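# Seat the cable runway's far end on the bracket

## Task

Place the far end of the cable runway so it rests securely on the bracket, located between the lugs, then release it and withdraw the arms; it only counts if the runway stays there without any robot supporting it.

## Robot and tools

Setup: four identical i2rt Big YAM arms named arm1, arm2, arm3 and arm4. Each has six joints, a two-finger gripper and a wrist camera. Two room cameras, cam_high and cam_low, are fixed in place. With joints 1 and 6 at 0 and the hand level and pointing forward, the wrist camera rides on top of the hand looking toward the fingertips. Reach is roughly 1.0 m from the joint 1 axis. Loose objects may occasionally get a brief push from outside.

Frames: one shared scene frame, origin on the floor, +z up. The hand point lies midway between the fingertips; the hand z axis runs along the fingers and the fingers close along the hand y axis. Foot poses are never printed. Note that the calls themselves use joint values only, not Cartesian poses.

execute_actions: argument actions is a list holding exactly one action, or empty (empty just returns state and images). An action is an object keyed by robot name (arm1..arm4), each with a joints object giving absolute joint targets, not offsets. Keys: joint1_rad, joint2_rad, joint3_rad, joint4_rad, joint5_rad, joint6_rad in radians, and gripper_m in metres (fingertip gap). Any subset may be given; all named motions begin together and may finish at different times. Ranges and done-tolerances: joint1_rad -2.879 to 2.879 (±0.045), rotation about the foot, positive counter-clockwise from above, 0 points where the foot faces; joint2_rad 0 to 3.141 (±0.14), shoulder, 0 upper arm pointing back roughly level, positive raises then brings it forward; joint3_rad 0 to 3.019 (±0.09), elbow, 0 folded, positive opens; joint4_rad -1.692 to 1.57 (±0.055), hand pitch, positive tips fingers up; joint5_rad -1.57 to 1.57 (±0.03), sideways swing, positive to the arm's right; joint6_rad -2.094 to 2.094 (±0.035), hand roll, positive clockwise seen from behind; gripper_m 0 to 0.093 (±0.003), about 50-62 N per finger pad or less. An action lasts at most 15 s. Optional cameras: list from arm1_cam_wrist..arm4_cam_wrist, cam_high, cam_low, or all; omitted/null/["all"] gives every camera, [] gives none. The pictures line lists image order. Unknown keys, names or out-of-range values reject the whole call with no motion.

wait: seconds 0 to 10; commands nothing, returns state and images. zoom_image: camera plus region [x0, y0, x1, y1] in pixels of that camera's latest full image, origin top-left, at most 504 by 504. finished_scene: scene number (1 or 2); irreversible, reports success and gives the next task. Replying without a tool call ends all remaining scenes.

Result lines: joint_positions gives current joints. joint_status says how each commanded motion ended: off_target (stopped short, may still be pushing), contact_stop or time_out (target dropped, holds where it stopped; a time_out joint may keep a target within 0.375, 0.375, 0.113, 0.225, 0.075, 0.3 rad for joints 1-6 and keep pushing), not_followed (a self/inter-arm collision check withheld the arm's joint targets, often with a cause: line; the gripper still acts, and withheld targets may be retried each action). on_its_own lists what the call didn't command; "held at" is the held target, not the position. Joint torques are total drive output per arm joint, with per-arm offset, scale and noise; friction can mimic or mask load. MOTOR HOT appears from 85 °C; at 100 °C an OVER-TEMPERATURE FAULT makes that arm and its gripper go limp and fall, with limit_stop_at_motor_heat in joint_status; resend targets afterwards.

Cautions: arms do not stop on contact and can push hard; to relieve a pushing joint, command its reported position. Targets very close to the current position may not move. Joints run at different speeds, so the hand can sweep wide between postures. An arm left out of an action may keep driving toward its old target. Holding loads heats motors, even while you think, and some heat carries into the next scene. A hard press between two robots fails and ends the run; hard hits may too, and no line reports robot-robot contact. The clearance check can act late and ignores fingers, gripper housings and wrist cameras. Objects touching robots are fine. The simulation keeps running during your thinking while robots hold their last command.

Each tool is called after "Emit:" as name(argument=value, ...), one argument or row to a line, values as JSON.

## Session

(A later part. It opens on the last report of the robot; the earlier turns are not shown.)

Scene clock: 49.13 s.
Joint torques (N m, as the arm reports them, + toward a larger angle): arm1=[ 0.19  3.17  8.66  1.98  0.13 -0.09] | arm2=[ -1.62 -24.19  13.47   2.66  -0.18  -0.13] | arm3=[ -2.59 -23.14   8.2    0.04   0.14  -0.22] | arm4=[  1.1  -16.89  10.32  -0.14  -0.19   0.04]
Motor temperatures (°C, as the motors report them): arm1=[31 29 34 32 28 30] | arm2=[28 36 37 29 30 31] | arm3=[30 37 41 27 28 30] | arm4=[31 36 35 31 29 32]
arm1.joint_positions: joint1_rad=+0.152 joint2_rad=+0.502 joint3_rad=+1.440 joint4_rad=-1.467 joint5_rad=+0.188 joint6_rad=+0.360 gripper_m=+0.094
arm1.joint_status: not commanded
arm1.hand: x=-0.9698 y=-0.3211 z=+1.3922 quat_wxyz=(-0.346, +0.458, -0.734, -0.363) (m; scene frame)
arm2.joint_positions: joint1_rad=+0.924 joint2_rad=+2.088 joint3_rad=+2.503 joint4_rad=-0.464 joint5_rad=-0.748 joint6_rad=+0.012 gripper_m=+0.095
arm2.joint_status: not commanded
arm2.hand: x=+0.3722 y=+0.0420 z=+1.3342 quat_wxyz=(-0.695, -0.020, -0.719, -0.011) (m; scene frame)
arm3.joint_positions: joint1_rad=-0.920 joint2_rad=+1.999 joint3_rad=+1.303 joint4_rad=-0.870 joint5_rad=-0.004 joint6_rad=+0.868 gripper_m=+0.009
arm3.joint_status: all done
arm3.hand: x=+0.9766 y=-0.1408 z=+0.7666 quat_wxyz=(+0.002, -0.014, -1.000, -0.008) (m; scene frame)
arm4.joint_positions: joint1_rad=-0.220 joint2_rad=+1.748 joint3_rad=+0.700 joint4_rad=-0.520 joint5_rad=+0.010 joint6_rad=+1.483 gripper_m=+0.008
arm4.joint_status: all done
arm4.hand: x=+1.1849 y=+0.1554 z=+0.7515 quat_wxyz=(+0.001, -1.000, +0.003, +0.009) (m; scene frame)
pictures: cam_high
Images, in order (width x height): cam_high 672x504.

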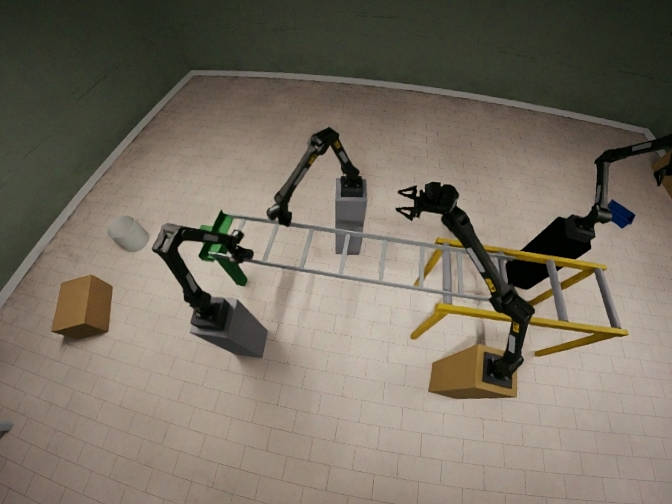

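Emit:
execute_actions(
  actions=[
    {"arm3":{"joints":{"joint1_rad":-0.925,"joint2_rad":2.03,"joint3_rad":1.39,"joint4_rad":-0.865,"joint6_rad":0.845}},"arm4":{"joints":{"joint1_rad":-0.17,"joint2_rad":1.745,"joint3_rad":0.695,"joint4_rad":-0.45,"joint6_rad":1.51}}},
  ],
  cameras=["cam_high","cam_low"],
)

Emit:
zoom_image(
  camera="cam_high",
  region=[170, 190, 290, 290],
)

Emit:
zoom_image(
  camera="cam_low",
  region=[330, 230, 490, 320],
)

Scene clock: 52.27 s.
Joint torques (N m, as the arm reports them, + toward a larger angle): arm1=[ 0.18  3.18  8.66  1.99  0.13 -0.09] | arm2=[ -1.49 -24.16  13.46   2.65  -0.19  -0.13] | arm3=[ -0.56 -19.32  13.36   0.66  -0.06  -0.31] | arm4=[  2.4  -14.     5.32   1.12  -0.53   0.1 ]
Motor temperatures (°C, as the motors report them): arm1=[31 29 34 32 28 30] | arm2=[28 36 38 29 30 31] | arm3=[30 37 41 27 28 30] | arm4=[31 36 35 31 29 32]
arm1.joint_positions: joint1_rad=+0.152 joint2_rad=+0.502 joint3_rad=+1.440 joint4_rad=-1.467 joint5_rad=+0.188 joint6_rad=+0.360 gripper_m=+0.094
arm1.joint_status: not commanded
arm1.hand: x=-0.9698 y=-0.3211 z=+1.3922 quat_wxyz=(-0.346, +0.458, -0.734, -0.363) (m; scene frame)
arm2.joint_positions: joint1_rad=+0.924 joint2_rad=+2.088 joint3_rad=+2.503 joint4_rad=-0.464 joint5_rad=-0.748 joint6_rad=+0.012 gripper_m=+0.095
arm2.joint_status: not commanded
arm2.hand: x=+0.3722 y=+0.0420 z=+1.3342 quat_wxyz=(-0.695, -0.020, -0.719, -0.011) (m; scene frame)
arm3.joint_positions: joint1_rad=-0.924 joint2_rad=+2.024 joint3_rad=+1.317 joint4_rad=-0.873 joint5_rad=+0.004 joint6_rad=+0.867 gripper_m=+0.009
arm3.joint_status: all done
arm3.hand: x=+0.9801 y=-0.1415 z=+0.7580 quat_wxyz=(+0.004, -0.015, -1.000, +0.000) (m; scene frame)
arm4.joint_positions: joint1_rad=-0.203 joint2_rad=+1.776 joint3_rad=+0.691 joint4_rad=-0.471 joint5_rad=+0.018 joint6_rad=+1.501 gripper_m=+0.008
arm4.joint_status: all done
arm4.hand: x=+1.1894 y=+0.1545 z=+0.7407 quat_wxyz=(-0.005, -1.000, +0.003, +0.013) (m; scene frame)
pictures: cam_high, cam_low
Images, in order (width x height): cam_high 672x504, cam_low 672x504.

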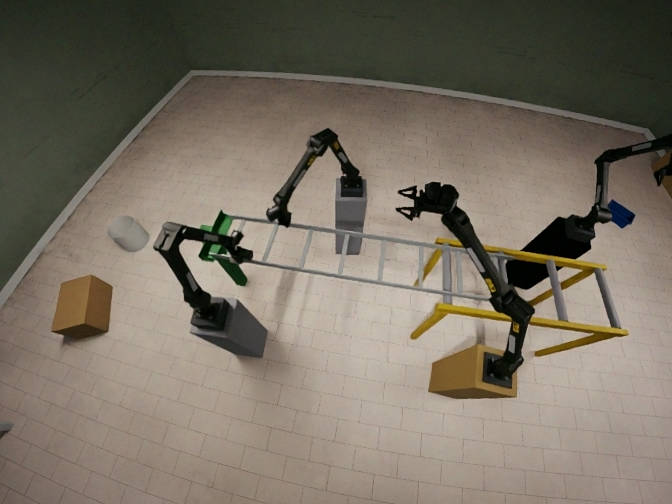

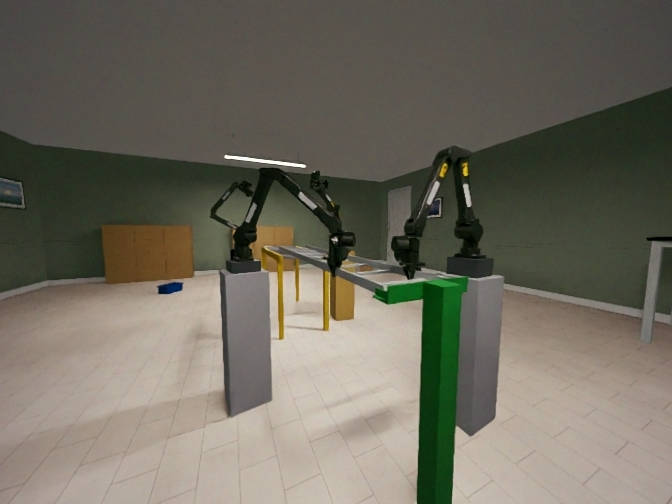

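Region (170, 190, 290, 290) of cam_high's 672x504 image, scaled by 4.200, with more detail than that image has.

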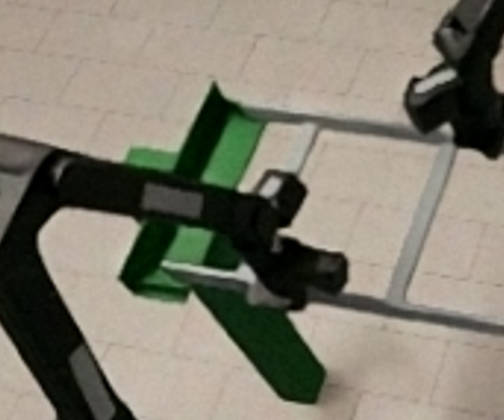

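Region (330, 230, 490, 320) of cam_low's 672x504 image, scaled by 3.150, with more detail than that image has; it fills the top 284 rows of this view, and the rest is white.

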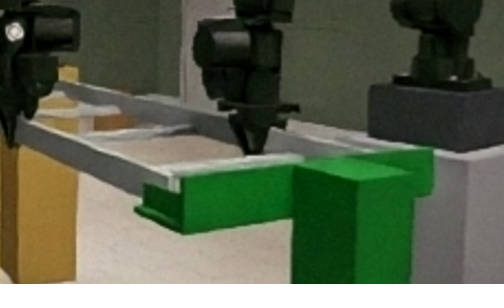

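Emit:
execute_actions(
  actions=[
    {"arm3":{"joints":{"joint1_rad":-0.93,"joint2_rad":2.01,"joint3_rad":1.43,"joint4_rad":-0.905,"joint6_rad":0.83}},"arm4":{"joints":{"joint1_rad":-0.145,"joint2_rad":1.66,"joint3_rad":0.69,"joint4_rad":-0.505,"joint6_rad":1.53}}},
  ],
  cameras=["cam_high"],
)

Emit:
zoom_image(
  camera="cam_high",
  region=[170, 190, 290, 290],
)

Scene clock: 55.97 s.
Joint torques (N m, as the arm reports them, + toward a larger angle): arm1=[ 0.17  3.17  8.67  1.98  0.13 -0.09] | arm2=[ -1.38 -24.15  13.49   2.63  -0.19  -0.12] | arm3=[  0.85 -23.21  13.    -0.16  -0.19  -0.3 ] | arm4=[  1.57 -18.25   6.43  -0.5   -0.39   0.01]
Motor temperatures (°C, as the motors report them): arm1=[31 29 34 32 28 30] | arm2=[28 36 38 29 30 31] | arm3=[30 37 42 27 28 30] | arm4=[31 36 34 31 29 32]
arm1.joint_positions: joint1_rad=+0.152 joint2_rad=+0.502 joint3_rad=+1.440 joint4_rad=-1.467 joint5_rad=+0.188 joint6_rad=+0.360 gripper_m=+0.094
arm1.joint_status: not commanded
arm1.hand: x=-0.9698 y=-0.3211 z=+1.3922 quat_wxyz=(-0.346, +0.458, -0.734, -0.363) (m; scene frame)
arm2.joint_positions: joint1_rad=+0.924 joint2_rad=+2.088 joint3_rad=+2.503 joint4_rad=-0.464 joint5_rad=-0.748 joint6_rad=+0.012 gripper_m=+0.095
arm2.joint_status: not commanded
arm2.hand: x=+0.3722 y=+0.0420 z=+1.3342 quat_wxyz=(-0.695, -0.020, -0.719, -0.011) (m; scene frame)
arm3.joint_positions: joint1_rad=-0.937 joint2_rad=+2.042 joint3_rad=+1.363 joint4_rad=-0.888 joint5_rad=+0.006 joint6_rad=+0.848 gripper_m=+0.009
arm3.joint_status: all done
arm3.hand: x=+0.9962 y=-0.1354 z=+0.7620 quat_wxyz=(-0.001, -0.012, -1.000, -0.004) (m; scene frame)
arm4.joint_positions: joint1_rad=-0.165 joint2_rad=+1.752 joint3_rad=+0.674 joint4_rad=-0.486 joint5_rad=+0.014 joint6_rad=+1.532 gripper_m=+0.008
arm4.joint_status: all done
arm4.hand: x=+1.2033 y=+0.1614 z=+0.7454 quat_wxyz=(-0.001, -1.000, +0.000, +0.011) (m; scene frame)
pictures: cam_high
Images, in order (width x height): cam_high 672x504.

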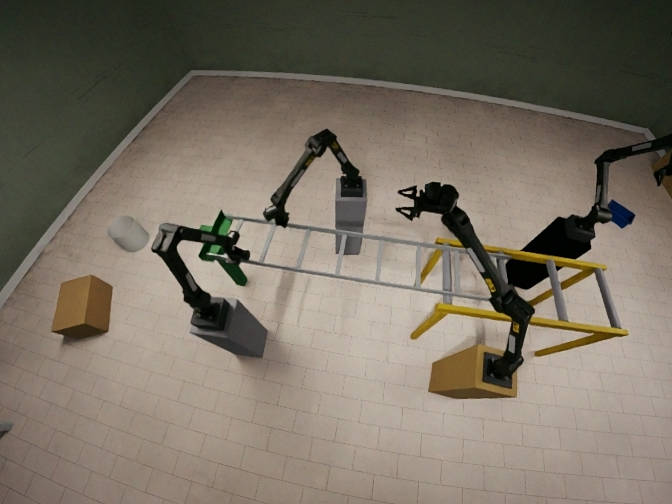

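Region (170, 190, 290, 290) of cam_high's 672x504 image, scaled by 4.200, with more detail than that image has.

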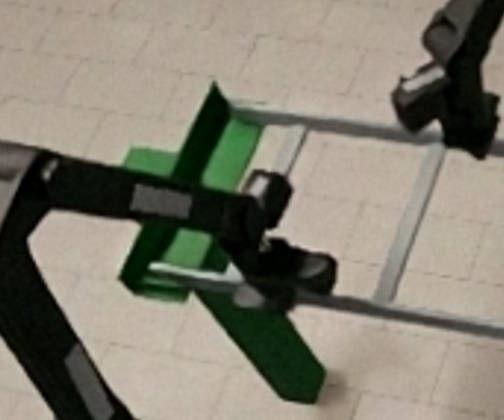

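Now set down.

Emit:
execute_actions(
  actions=[
    {"arm3":{"joints":{"joint1_rad":-0.937,"joint2_rad":2.07,"joint3_rad":1.37,"joint4_rad":-0.86,"joint6_rad":0.848}},"arm4":{"joints":{"joint1_rad":-0.165,"joint2_rad":1.77,"joint3_rad":0.685,"joint4_rad":-0.445,"joint6_rad":1.532}}},
  ],
  cameras=["cam_low"],
)

Emit:
zoom_image(
  camera="cam_low",
  region=[330, 230, 490, 320],
)

Scene clock: 57.50 s.
Joint torques (N m, as the arm reports them, + toward a larger angle): arm1=[ 0.2   3.17  8.66  1.99  0.13 -0.09] | arm2=[ -1.55 -24.31  13.46   2.67  -0.2   -0.13] | arm3=[ -0.29 -18.6    8.06   1.3   -0.15  -0.15] | arm4=[ -0.07 -10.94   6.37   1.2   -0.38   0.02]
Motor temperatures (°C, as the motors report them): arm1=[31 29 34 32 28 30] | arm2=[28 36 38 29 30 31] | arm3=[30 37 42 27 28 30] | arm4=[31 36 34 31 29 32]
arm1.joint_positions: joint1_rad=+0.152 joint2_rad=+0.502 joint3_rad=+1.440 joint4_rad=-1.467 joint5_rad=+0.188 joint6_rad=+0.360 gripper_m=+0.094
arm1.joint_status: not commanded
arm1.hand: x=-0.9698 y=-0.3211 z=+1.3922 quat_wxyz=(-0.346, +0.458, -0.734, -0.363) (m; scene frame)
arm2.joint_positions: joint1_rad=+0.924 joint2_rad=+2.088 joint3_rad=+2.503 joint4_rad=-0.464 joint5_rad=-0.748 joint6_rad=+0.012 gripper_m=+0.095
arm2.joint_status: not commanded
arm2.hand: x=+0.3722 y=+0.0420 z=+1.3342 quat_wxyz=(-0.695, -0.020, -0.719, -0.011) (m; scene frame)
arm3.joint_positions: joint1_rad=-0.937 joint2_rad=+2.050 joint3_rad=+1.363 joint4_rad=-0.880 joint5_rad=+0.005 joint6_rad=+0.848 gripper_m=+0.009
arm3.joint_status: all done
arm3.hand: x=+0.9964 y=-0.1350 z=+0.7573 quat_wxyz=(+0.000, -0.012, -1.000, -0.004) (m; scene frame)
arm4.joint_positions: joint1_rad=-0.165 joint2_rad=+1.765 joint3_rad=+0.668 joint4_rad=-0.467 joint5_rad=+0.014 joint6_rad=+1.532 gripper_m=+0.008
arm4.joint_status: all done
arm4.hand: x=+1.2033 y=+0.1630 z=+0.7404 quat_wxyz=(-0.002, -1.000, +0.000, +0.011) (m; scene frame)
pictures: cam_low
Images, in order (width x height): cam_low 672x504.

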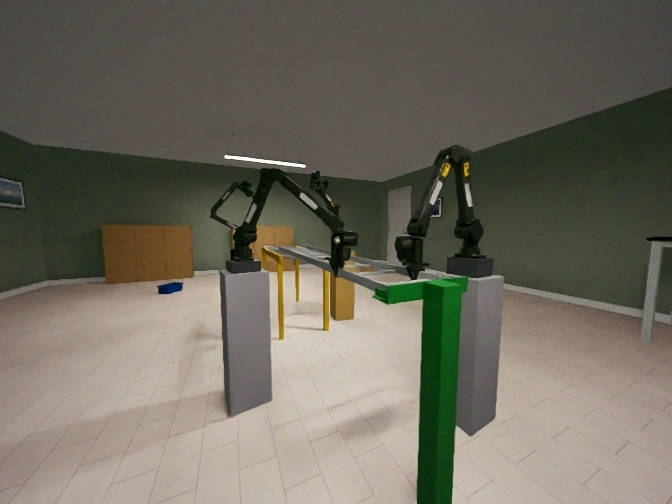

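Region (330, 230, 490, 320) of cam_low's 672x504 image, scaled by 3.150, with more detail than that image has; it fills the top 284 rows of this view, and the rest is white.

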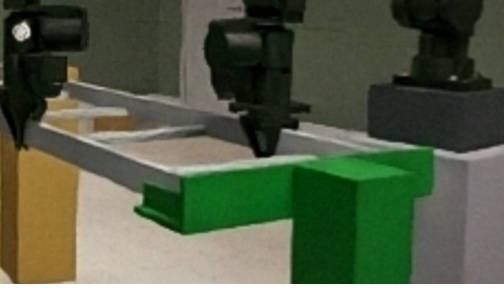

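Seated. Release and withdraw.

Emit:
execute_actions(
  actions=[
    {"arm3":{"joints":{"joint2_rad":2.05,"joint4_rad":-0.88,"gripper_m":0.07}},"arm4":{"joints":{"joint2_rad":1.765,"joint4_rad":-0.467,"gripper_m":0.07}},"arm2":{"joints":{"joint2_rad":1.8}}},
  ],
  cameras=[],
)

Emit:
execute_actions(
  actions=[
    {"arm3":{"joints":{"joint2_rad":1.86,"joint3_rad":1.44,"joint4_rad":-1.15}},"arm4":{"joints":{"joint2_rad":1.5,"joint3_rad":0.76,"joint4_rad":-0.83}},"arm2":{"joints":{"joint2_rad":1.5}}},
  ],
  cameras=[],
)

Emit:
execute_actions(
  actions=[
    {"arm3":{"joints":{"joint2_rad":1.3,"joint3_rad":1.5,"joint4_rad":-1.45}},"arm4":{"joints":{"joint2_rad":1.0,"joint3_rad":1.25,"joint4_rad":-1.45,"joint6_rad":0.5}}},
  ],
  cameras=["arm4_cam_wrist","cam_high"],
)

Emit:
zoom_image(
  camera="arm4_cam_wrist",
  region=[60, 40, 310, 290],
)

Emit:
zoom_image(
  camera="cam_high",
  region=[170, 190, 290, 290],
)

Scene clock: 63.20 s.
Joint torques (N m, as the arm reports them, + toward a larger angle): arm1=[ 0.19  3.16  8.66  1.99  0.13 -0.09] | arm2=[ -1.43 -18.42   7.83   1.84   0.05  -0.1 ] | arm3=[ -0.58 -20.18   8.23   0.47  -0.06  -0.15] | arm4=[ -0.15 -11.32   6.37   0.2    0.05   0.01]
Motor temperatures (°C, as the motors report them): arm1=[31 29 34 32 28 30] | arm2=[28 37 38 29 30 31] | arm3=[30 37 42 27 28 30] | arm4=[31 35 34 31 29 32]
arm1.joint_positions: joint1_rad=+0.152 joint2_rad=+0.502 joint3_rad=+1.440 joint4_rad=-1.467 joint5_rad=+0.188 joint6_rad=+0.360 gripper_m=+0.094
arm1.joint_status: not commanded
arm1.hand: x=-0.9698 y=-0.3211 z=+1.3922 quat_wxyz=(-0.346, +0.458, -0.734, -0.363) (m; scene frame)
arm2.joint_positions: joint1_rad=+0.924 joint2_rad=+1.803 joint3_rad=+2.553 joint4_rad=-0.451 joint5_rad=-0.749 joint6_rad=+0.011 gripper_m=+0.095
arm2.joint_status: all done
arm2.hand: x=+0.2477 y=+0.1606 z=+1.5659 quat_wxyz=(-0.777, +0.065, -0.622, +0.072) (m; scene frame)
arm3.joint_positions: joint1_rad=-0.937 joint2_rad=+2.050 joint3_rad=+1.363 joint4_rad=-0.880 joint5_rad=+0.003 joint6_rad=+0.848 gripper_m=+0.070
arm3.joint_status: all done
arm3.hand: x=+0.9960 y=-0.1348 z=+0.7573 quat_wxyz=(+0.001, -0.012, -1.000, -0.005) (m; scene frame)
arm4.joint_positions: joint1_rad=-0.165 joint2_rad=+1.765 joint3_rad=+0.669 joint4_rad=-0.467 joint5_rad=+0.003 joint6_rad=+1.532 gripper_m=+0.070
arm4.joint_status: all done
arm4.hand: x=+1.2052 y=+0.1627 z=+0.7404 quat_wxyz=(-0.002, -1.000, +0.000, +0.005) (m; scene frame)
pictures: none
No camera images: the call's "cameras" was empty. Leave "cameras" out to get every camera's image.

Scene clock: 65.27 s.
Joint torques (N m, as the arm reports them, + toward a larger angle): arm1=[ 0.18  3.14  8.66  1.98  0.13 -0.09] | arm2=[-1.49 -9.7   5.83  1.4   0.2  -0.08] | arm3=[ -1.32 -15.81  10.78  -0.16  -0.08  -0.13] | arm4=[-0.08 -8.83  9.8  -0.24  0.05  0.03]
Motor temperatures (°C, as the motors report them): arm1=[31 29 34 32 28 30] | arm2=[28 36 37 29 30 31] | arm3=[30 37 42 27 28 30] | arm4=[31 35 34 31 29 32]
arm1.joint_positions: joint1_rad=+0.152 joint2_rad=+0.502 joint3_rad=+1.440 joint4_rad=-1.467 joint5_rad=+0.188 joint6_rad=+0.360 gripper_m=+0.094
arm1.joint_status: not commanded
arm1.hand: x=-0.9698 y=-0.3211 z=+1.3922 quat_wxyz=(-0.346, +0.458, -0.734, -0.363) (m; scene frame)
arm2.joint_positions: joint1_rad=+0.924 joint2_rad=+1.501 joint3_rad=+2.549 joint4_rad=-0.449 joint5_rad=-0.749 joint6_rad=+0.011 gripper_m=+0.095
arm2.joint_status: all done
arm2.hand: x=+0.0834 y=+0.3167 z=+1.7196 quat_wxyz=(-0.829, +0.137, -0.524, +0.142) (m; scene frame)
arm3.joint_positions: joint1_rad=-0.937 joint2_rad=+1.830 joint3_rad=+1.418 joint4_rad=-1.140 joint5_rad=+0.003 joint6_rad=+0.848 gripper_m=+0.070
arm3.joint_status: all done
arm3.hand: x=+0.9875 y=-0.1460 z=+0.8905 quat_wxyz=(-0.004, -0.013, -1.000, -0.011) (m; scene frame)
arm4.joint_positions: joint1_rad=-0.165 joint2_rad=+1.487 joint3_rad=+0.735 joint4_rad=-0.820 joint5_rad=+0.003 joint6_rad=+1.532 gripper_m=+0.070
arm4.joint_status: all done
arm4.hand: x=+1.2061 y=+0.1636 z=+0.8439 quat_wxyz=(+0.002, -1.000, +0.000, +0.005) (m; scene frame)
pictures: none
No camera images: the call's "cameras" was empty. Leave "cameras" out to get every camera's image.

Scene clock: 67.17 s.
Joint torques (N m, as the arm reports them, + toward a larger angle): arm1=[ 0.17  3.14  8.66  1.98  0.13 -0.09] | arm2=[-1.58 -9.46  5.93  1.37  0.2  -0.08] | arm3=[-0.96 -9.96 11.23  0.61 -0.08 -0.18] | arm4=[ 0.02 -5.88 12.39  0.7   0.02 -0.08]
Motor temperatures (°C, as the motors report them): arm1=[31 29 34 32 28 30] | arm2=[28 36 36 29 30 31] | arm3=[30 37 42 27 28 30] | arm4=[31 35 34 31 29 32]
arm1.joint_positions: joint1_rad=+0.152 joint2_rad=+0.502 joint3_rad=+1.440 joint4_rad=-1.467 joint5_rad=+0.188 joint6_rad=+0.360 gripper_m=+0.094
arm1.joint_status: not commanded
arm1.hand: x=-0.9698 y=-0.3211 z=+1.3922 quat_wxyz=(-0.346, +0.458, -0.734, -0.363) (m; scene frame)
arm2.joint_positions: joint1_rad=+0.924 joint2_rad=+1.501 joint3_rad=+2.549 joint4_rad=-0.449 joint5_rad=-0.749 joint6_rad=+0.011 gripper_m=+0.095
arm2.joint_status: not commanded
arm2.hand: x=+0.0834 y=+0.3167 z=+1.7196 quat_wxyz=(-0.829, +0.137, -0.524, +0.142) (m; scene frame)
arm3.joint_positions: joint1_rad=-0.937 joint2_rad=+1.294 joint3_rad=+1.486 joint4_rad=-1.441 joint5_rad=+0.003 joint6_rad=+0.848 gripper_m=+0.070
arm3.joint_status: all done
arm3.hand: x=+0.9192 y=-0.2239 z=+1.1630 quat_wxyz=(-0.106, -0.013, -0.987, -0.123) (m; scene frame)
arm4.joint_positions: joint1_rad=-0.165 joint2_rad=+1.005 joint3_rad=+1.232 joint4_rad=-1.440 joint5_rad=+0.003 joint6_rad=+0.510 gripper_m=+0.070
arm4.joint_status: all done
arm4.hand: x=+1.2087 y=+0.1648 z=+1.1793 quat_wxyz=(-0.148, -0.858, -0.482, +0.096) (m; scene frame)
pictures: arm4_cam_wrist, cam_high
Images, in order (width x height): arm4_cam_wrist 504x504, cam_high 672x504.

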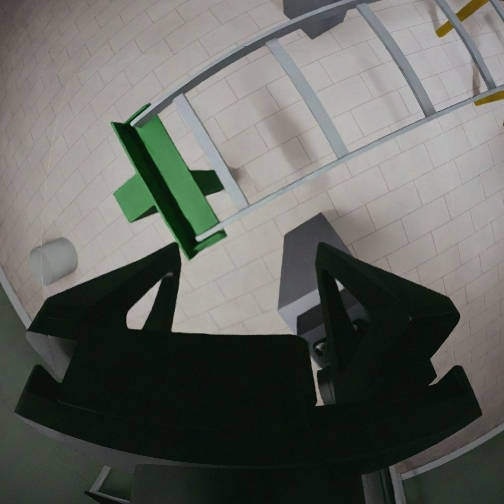

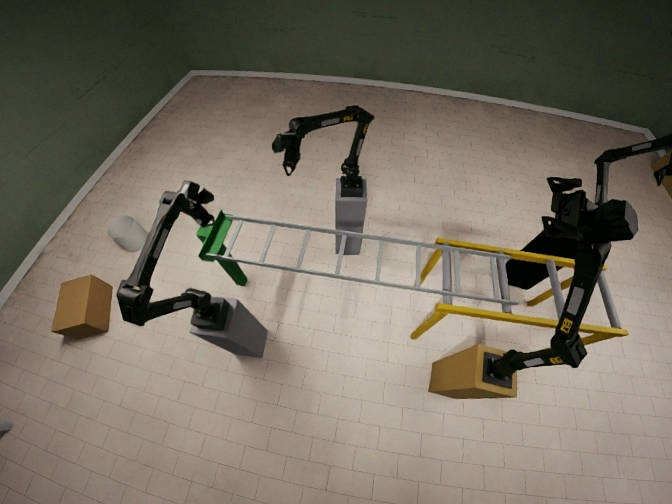

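Region (60, 40, 310, 290) of arm4_cam_wrist's 504x504 image, scaled by 2.016, with more detail than that image has.

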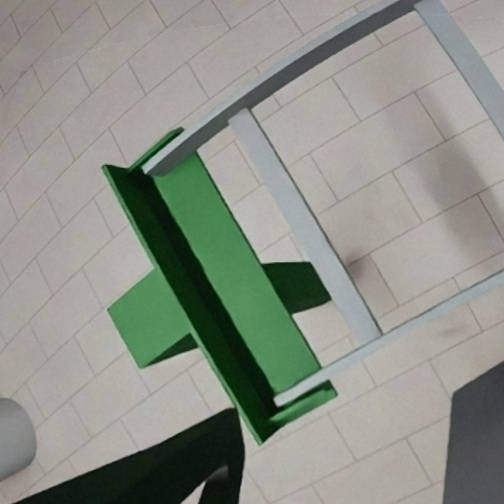

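Region (170, 190, 290, 290) of cam_high's 672x504 image, scaled by 4.200, with more detail than that image has.

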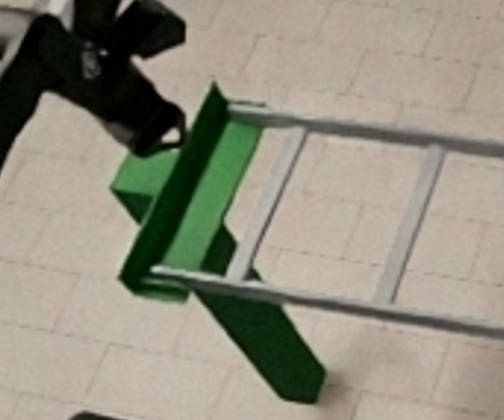

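Emit:
finished_scene(
  scene=2,
)

The scene is finished: the task was done.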